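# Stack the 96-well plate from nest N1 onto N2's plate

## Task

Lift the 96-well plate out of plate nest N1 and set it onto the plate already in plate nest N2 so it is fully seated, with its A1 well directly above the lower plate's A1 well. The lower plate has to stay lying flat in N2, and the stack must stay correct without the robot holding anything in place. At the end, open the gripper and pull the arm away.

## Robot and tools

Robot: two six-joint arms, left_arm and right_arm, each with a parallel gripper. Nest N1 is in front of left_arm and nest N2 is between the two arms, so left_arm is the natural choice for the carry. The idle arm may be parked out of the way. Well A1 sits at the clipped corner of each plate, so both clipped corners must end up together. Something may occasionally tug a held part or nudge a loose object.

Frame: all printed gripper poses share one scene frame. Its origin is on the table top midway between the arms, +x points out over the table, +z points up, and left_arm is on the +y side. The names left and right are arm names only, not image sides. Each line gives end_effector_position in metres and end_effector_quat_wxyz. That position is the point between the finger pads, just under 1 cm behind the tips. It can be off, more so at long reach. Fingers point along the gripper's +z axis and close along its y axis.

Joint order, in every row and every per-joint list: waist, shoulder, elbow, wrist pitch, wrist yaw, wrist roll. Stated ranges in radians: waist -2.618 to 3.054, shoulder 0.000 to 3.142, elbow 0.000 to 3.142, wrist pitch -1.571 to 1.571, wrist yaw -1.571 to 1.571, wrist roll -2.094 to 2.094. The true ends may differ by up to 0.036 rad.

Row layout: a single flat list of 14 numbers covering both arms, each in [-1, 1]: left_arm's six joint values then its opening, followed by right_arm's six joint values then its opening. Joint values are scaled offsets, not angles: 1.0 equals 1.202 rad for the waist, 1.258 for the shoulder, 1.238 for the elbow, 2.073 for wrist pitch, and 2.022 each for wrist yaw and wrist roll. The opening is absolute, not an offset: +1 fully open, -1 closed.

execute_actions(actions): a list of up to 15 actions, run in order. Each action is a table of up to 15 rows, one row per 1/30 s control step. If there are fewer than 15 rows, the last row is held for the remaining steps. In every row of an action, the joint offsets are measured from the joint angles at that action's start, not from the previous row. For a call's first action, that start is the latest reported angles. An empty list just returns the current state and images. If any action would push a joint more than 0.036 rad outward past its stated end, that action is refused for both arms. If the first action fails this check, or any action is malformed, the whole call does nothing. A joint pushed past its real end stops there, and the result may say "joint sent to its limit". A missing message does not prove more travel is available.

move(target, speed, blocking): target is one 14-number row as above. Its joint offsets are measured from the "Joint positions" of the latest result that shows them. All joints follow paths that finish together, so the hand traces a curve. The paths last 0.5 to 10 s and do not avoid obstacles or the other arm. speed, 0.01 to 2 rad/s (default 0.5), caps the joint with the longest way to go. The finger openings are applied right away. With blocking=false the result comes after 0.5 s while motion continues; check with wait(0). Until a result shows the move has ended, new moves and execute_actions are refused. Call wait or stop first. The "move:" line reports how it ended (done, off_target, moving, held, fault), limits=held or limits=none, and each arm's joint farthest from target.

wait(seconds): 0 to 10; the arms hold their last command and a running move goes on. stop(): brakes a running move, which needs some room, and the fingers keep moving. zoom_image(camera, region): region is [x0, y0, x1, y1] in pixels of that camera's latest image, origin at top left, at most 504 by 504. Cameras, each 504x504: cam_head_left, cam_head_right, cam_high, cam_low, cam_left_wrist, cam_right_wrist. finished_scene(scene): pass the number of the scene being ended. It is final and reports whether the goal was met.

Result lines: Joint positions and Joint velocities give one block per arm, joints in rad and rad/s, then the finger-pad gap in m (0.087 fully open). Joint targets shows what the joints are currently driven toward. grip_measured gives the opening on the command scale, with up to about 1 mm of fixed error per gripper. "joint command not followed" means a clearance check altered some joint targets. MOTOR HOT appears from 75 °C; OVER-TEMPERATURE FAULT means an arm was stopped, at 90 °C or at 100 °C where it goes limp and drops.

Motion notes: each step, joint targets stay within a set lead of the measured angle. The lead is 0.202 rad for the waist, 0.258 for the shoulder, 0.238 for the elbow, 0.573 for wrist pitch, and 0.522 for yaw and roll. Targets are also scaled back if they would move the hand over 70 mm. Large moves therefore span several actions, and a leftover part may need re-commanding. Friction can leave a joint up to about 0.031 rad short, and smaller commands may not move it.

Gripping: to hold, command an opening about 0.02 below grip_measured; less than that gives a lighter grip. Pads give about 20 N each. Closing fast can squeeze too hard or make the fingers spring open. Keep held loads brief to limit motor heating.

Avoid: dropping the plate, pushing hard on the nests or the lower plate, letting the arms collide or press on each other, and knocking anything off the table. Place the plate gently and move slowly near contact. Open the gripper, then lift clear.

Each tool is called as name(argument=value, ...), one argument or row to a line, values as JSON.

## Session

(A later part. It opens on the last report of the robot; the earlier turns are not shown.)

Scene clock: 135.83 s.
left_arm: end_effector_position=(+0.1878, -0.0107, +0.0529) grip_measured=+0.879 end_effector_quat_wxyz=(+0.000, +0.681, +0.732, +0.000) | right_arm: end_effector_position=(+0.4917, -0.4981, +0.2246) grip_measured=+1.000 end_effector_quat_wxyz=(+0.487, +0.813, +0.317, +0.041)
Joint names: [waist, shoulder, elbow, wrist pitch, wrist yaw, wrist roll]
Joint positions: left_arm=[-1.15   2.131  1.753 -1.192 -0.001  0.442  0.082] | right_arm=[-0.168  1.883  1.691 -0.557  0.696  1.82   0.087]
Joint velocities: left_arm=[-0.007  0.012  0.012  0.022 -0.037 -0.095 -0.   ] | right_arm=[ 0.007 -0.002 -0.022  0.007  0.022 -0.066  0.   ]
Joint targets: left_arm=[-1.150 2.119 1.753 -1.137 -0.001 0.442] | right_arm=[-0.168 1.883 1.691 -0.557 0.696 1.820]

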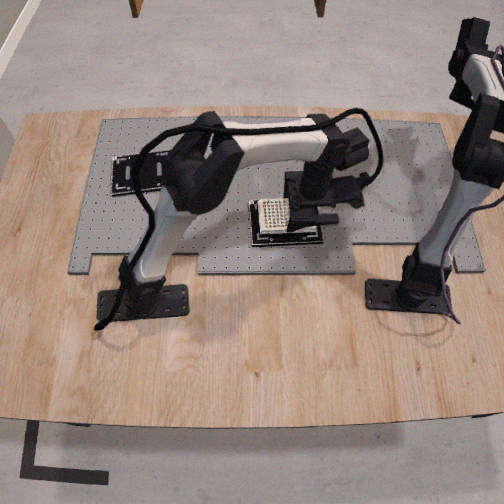

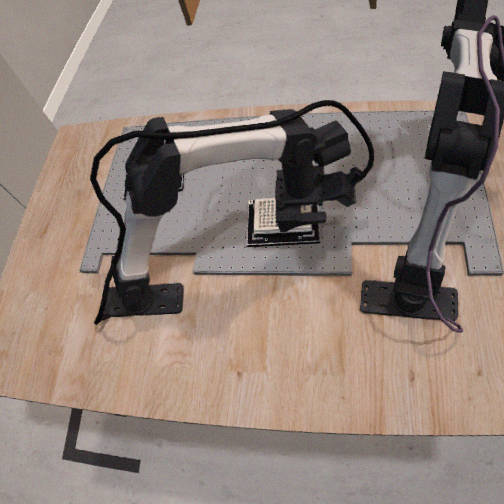

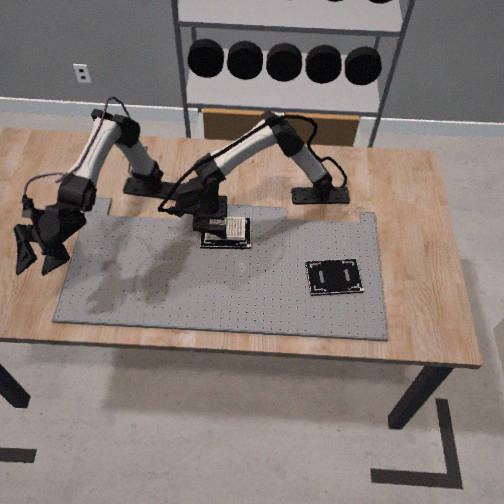

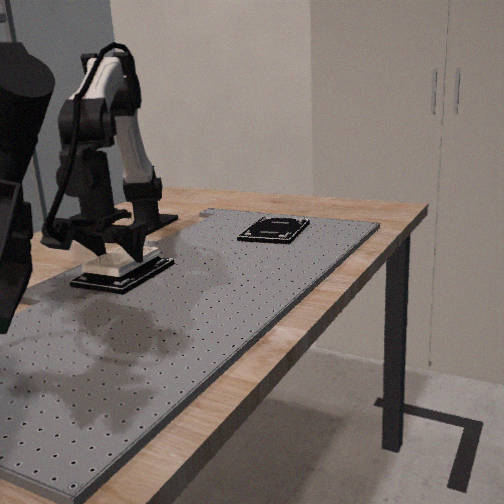

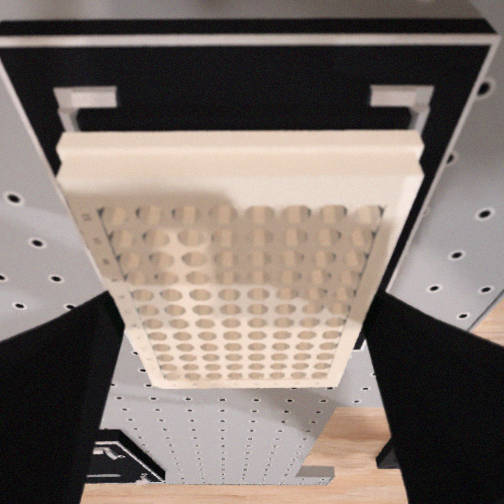

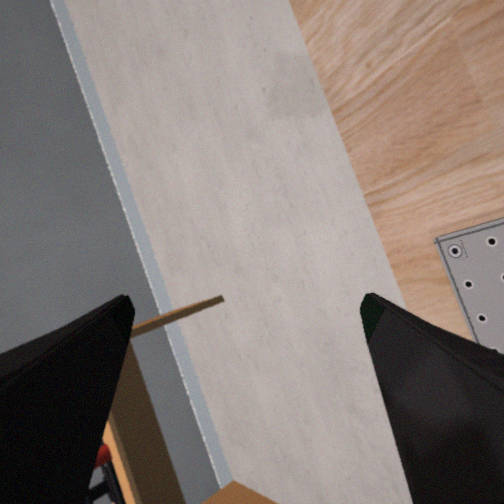

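execute_actions(
  actions=[
    [[0,0,0,0.015,0,0,0.85,0,0,0,0,0,0,1],[0,0,0,0.005,0,0,0.85,0,0,0,0,0,0,1],[0,0,0,-0.004,0,0,0.85,0,0,0,0,0,0,1],[0,0,0,-0.008,0,0,0.85,0,0,0,0,0,0,1],[0,0,0,-0.011,0,0,0.85,0,0,0,0,0,0,1]],
    [[0,0,0,0,0,0,0.87,0,0,0,0,0,0,1],[0,0,0,0,0,0,0.88,0,0,0,0,0,0,1],[0,0,0,0,0,0,0.89,0,0,0,0,0,0,1],[0,0,0,0,0,0,0.91,0,0,0,0,0,0,1],[0,0,0,0,0,0,0.94,0,0,0,0,0,0,1],[0,0,0,0,0,0,1,0,0,0,0,0,0,1]],
  ],
)

move(
  target=[0,-0.25,0,0,0,0,1,0,0,0,0,0,0,1],
  speed=0.4,
)

zoom_image(
  camera="cam_low",
  region=[65,235,180,300],
)

zoom_image(
  camera="cam_high",
  region=[190,205,270,260],
)

Scene clock: 145.07 s.
left_arm: end_effector_position=(+0.1868, -0.0090, +0.0532) grip_measured=+1.000 end_effector_quat_wxyz=(-0.003, +0.681, +0.732, +0.001) | right_arm: end_effector_position=(+0.4917, -0.4981, +0.2246) grip_measured=+1.000 end_effector_quat_wxyz=(+0.487, +0.813, +0.317, +0.041)
Joint names: [waist, shoulder, elbow, wrist pitch, wrist yaw, wrist roll]
Joint positions: left_arm=[-1.15   2.131  1.753 -1.2   -0.001  0.442  0.087] | right_arm=[-0.168  1.883  1.691 -0.557  0.696  1.82   0.087]
Joint velocities: left_arm=[-0.007 -0.007 -0.012  0.007 -0.037  0.066  0.   ] | right_arm=[-0.002 -0.022  0.002  0.081 -0.037 -0.037  0.   ]
Joint targets: left_arm=[-1.150 2.131 1.753 -1.200 -0.001 0.442] | right_arm=[-0.168 1.883 1.691 -0.557 0.696 1.820]

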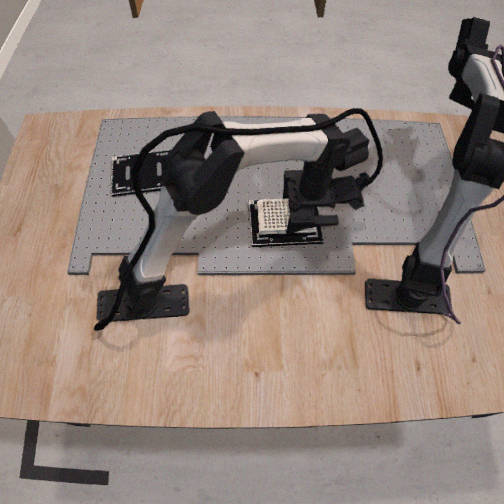

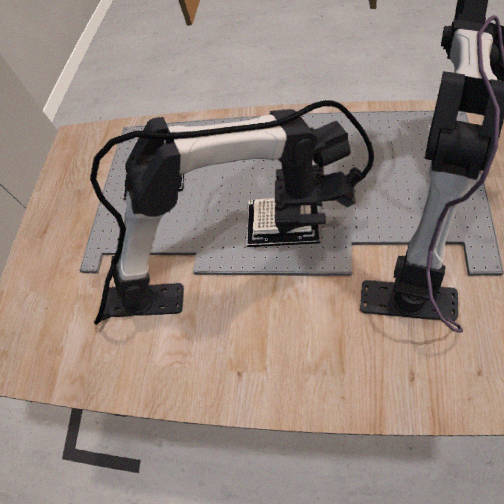

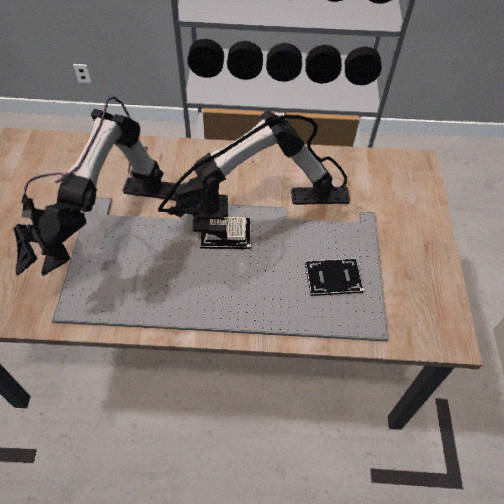

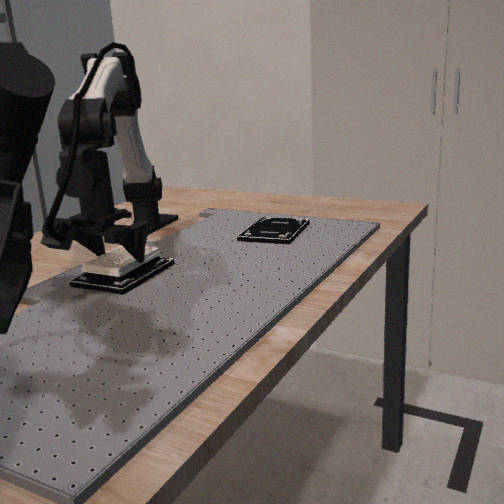

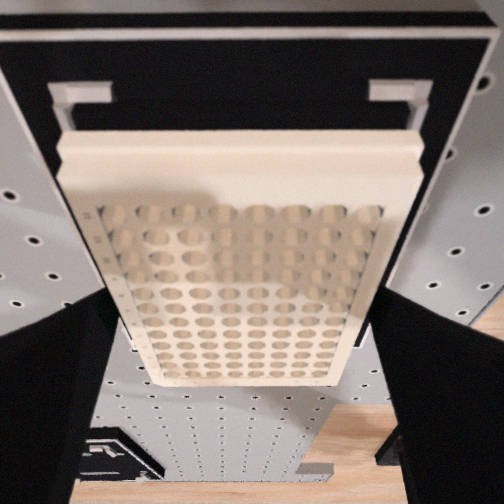

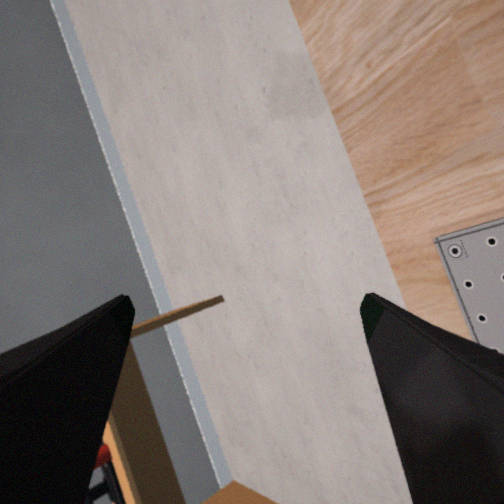

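Scene clock: 146.23 s.
left_arm: end_effector_position=(+0.1876, -0.0103, +0.1640) grip_measured=+1.000 end_effector_quat_wxyz=(+0.145, +0.673, +0.724, -0.046) | right_arm: end_effector_position=(+0.4917, -0.4981, +0.2246) grip_measured=+1.000 end_effector_quat_wxyz=(+0.487, +0.813, +0.317, +0.041)
Joint names: [waist, shoulder, elbow, wrist pitch, wrist yaw, wrist roll]
Joint positions: left_arm=[-1.15   1.819  1.753 -1.2   -0.001  0.442  0.087] | right_arm=[-0.168  1.883  1.691 -0.557  0.696  1.82   0.087]
Joint velocities: left_arm=[-0.012 -0.012  0.007 -0.022 -0.022 -0.037  0.   ] | right_arm=[-0.012  0.022 -0.012 -0.007  0.007  0.022  0.   ]
Joint targets: left_arm=[-1.150 1.817 1.753 -1.200 -0.001 0.442] | right_arm=[-0.168 1.883 1.691 -0.557 0.696 1.820]
move: done; limits=none; left_arm: farthest joint: the shoulder, 0.002 radians from its target (0.315 radians at the start); right_arm: farthest joint: the waist, 0.000 radians from its target (0.000 radians at the start)

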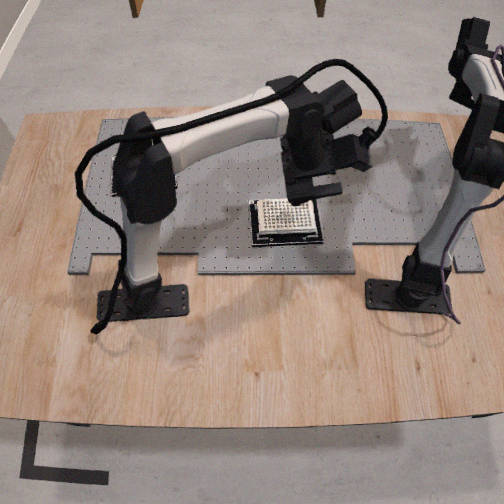

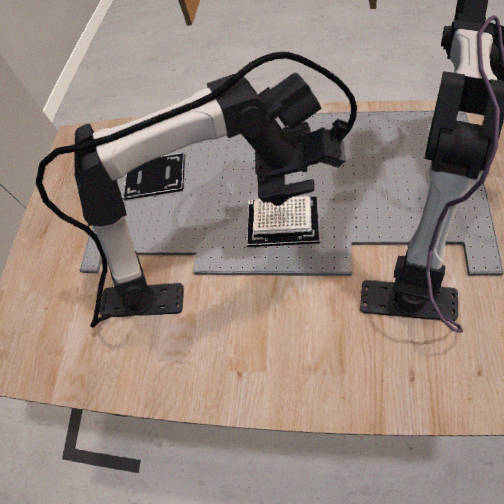

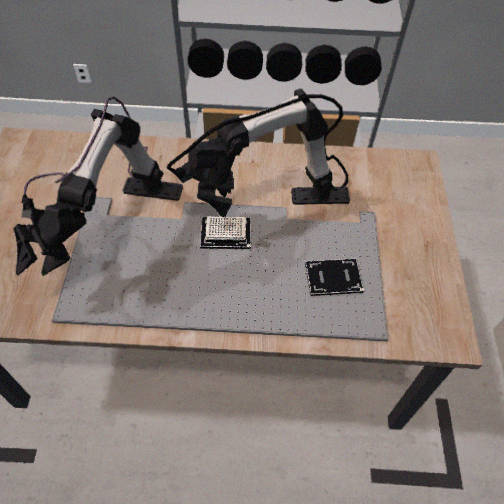

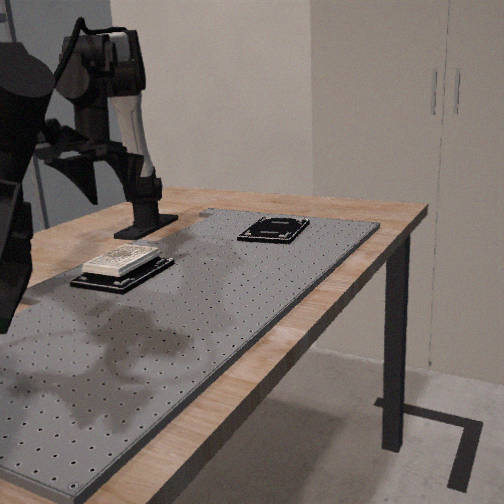

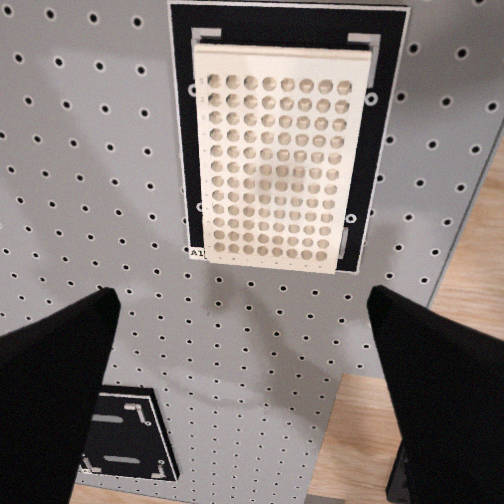

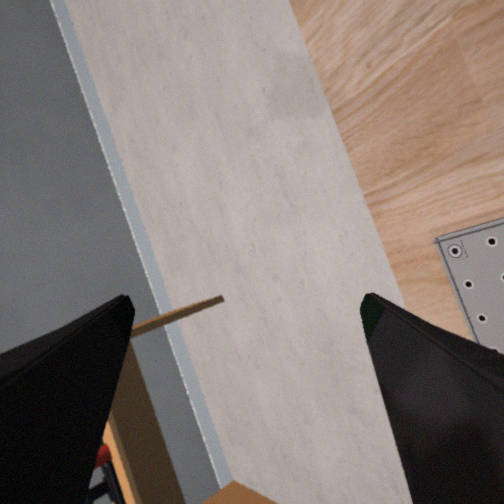

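Region (65, 235, 180, 300) of cam_low's 504x504 image, scaled by 4.383, with more detail than that image has; it fills the top 285 rows of this view, and the rest is white.

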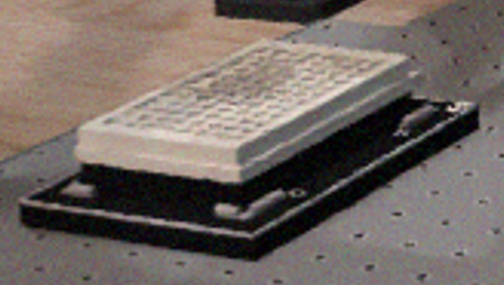

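Region (190, 205, 270, 260) of cam_high's 504x504 image, scaled by 6.300, with more detail than that image has; it fills the top 346 rows of this view, and the rest is white.

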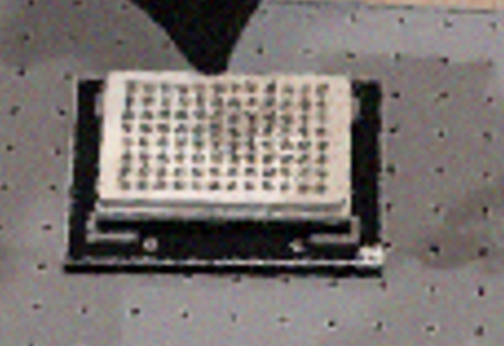

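move(
  target=[0.6,-0.2,-0.2,0,0,0,1,0,0,0,0,0,0,1],
  speed=1.0,
)

finished_scene(
  scene=1,
)

Scene clock: 149.40 s.
left_arm: end_effector_position=(+0.2912, +0.2178, +0.1763) grip_measured=+1.000 end_effector_quat_wxyz=(+0.161, +0.375, +0.913, +0.008) | right_arm: end_effector_position=(+0.4917, -0.4981, +0.2246) grip_measured=+1.000 end_effector_quat_wxyz=(+0.487, +0.813, +0.317, +0.041)
Joint names: [waist, shoulder, elbow, wrist pitch, wrist yaw, wrist roll]
Joint positions: left_arm=[-0.431  1.58   1.529 -1.195  0.     0.442  0.087] | right_arm=[-0.168  1.883  1.691 -0.557  0.696  1.82   0.087]
Joint velocities: left_arm=[-0.007 -0.002  0.007  0.066 -0.007  0.022  0.   ] | right_arm=[-0.007 -0.017  0.007  0.022  0.022 -0.007  0.   ]
Joint targets: left_arm=[-0.429 1.567 1.505 -1.200 -0.000 0.442] | right_arm=[-0.168 1.883 1.691 -0.557 0.696 1.820]
move: off_target (left_arm); limits=none; left_arm: farthest joint: the elbow, 0.023 radians from its target (0.248 radians at the start); right_arm: farthest joint: the waist, 0.000 radians from its target (0.000 radians at the start)

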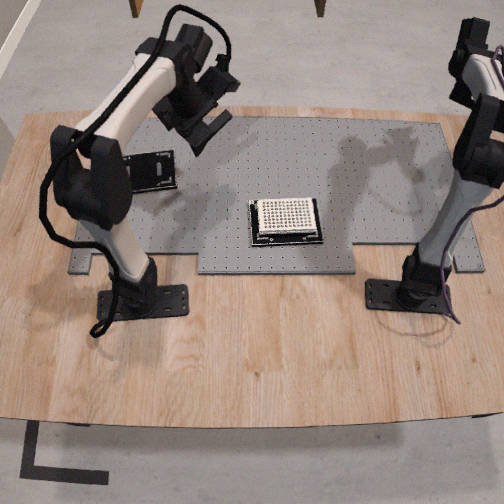

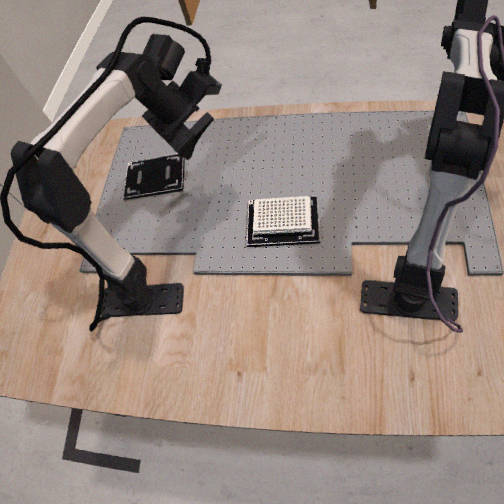

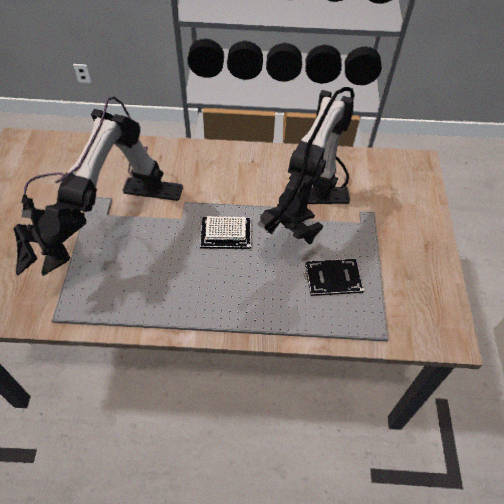

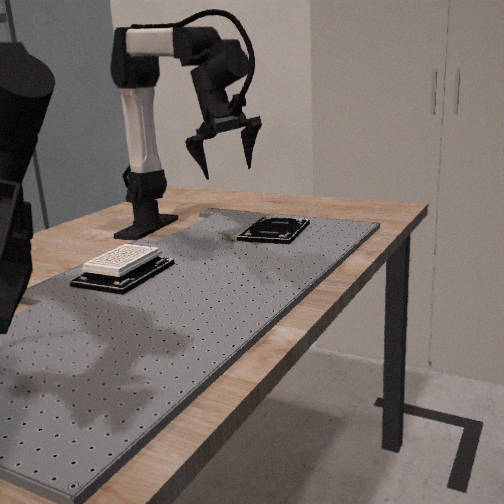

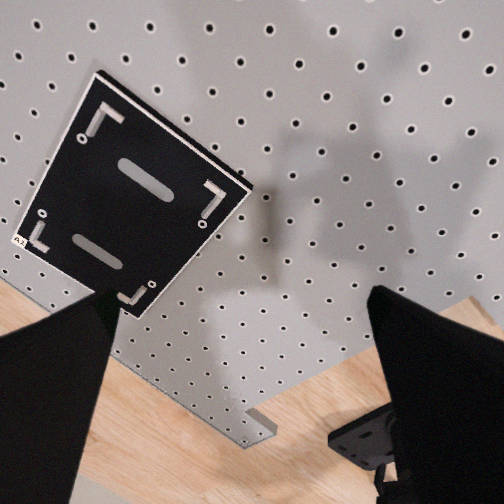

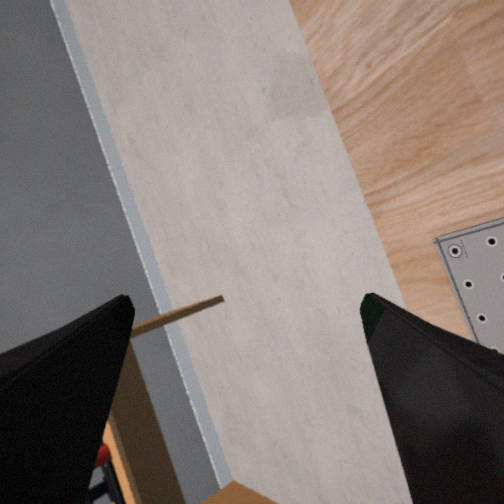

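The scene is finished: the task was done.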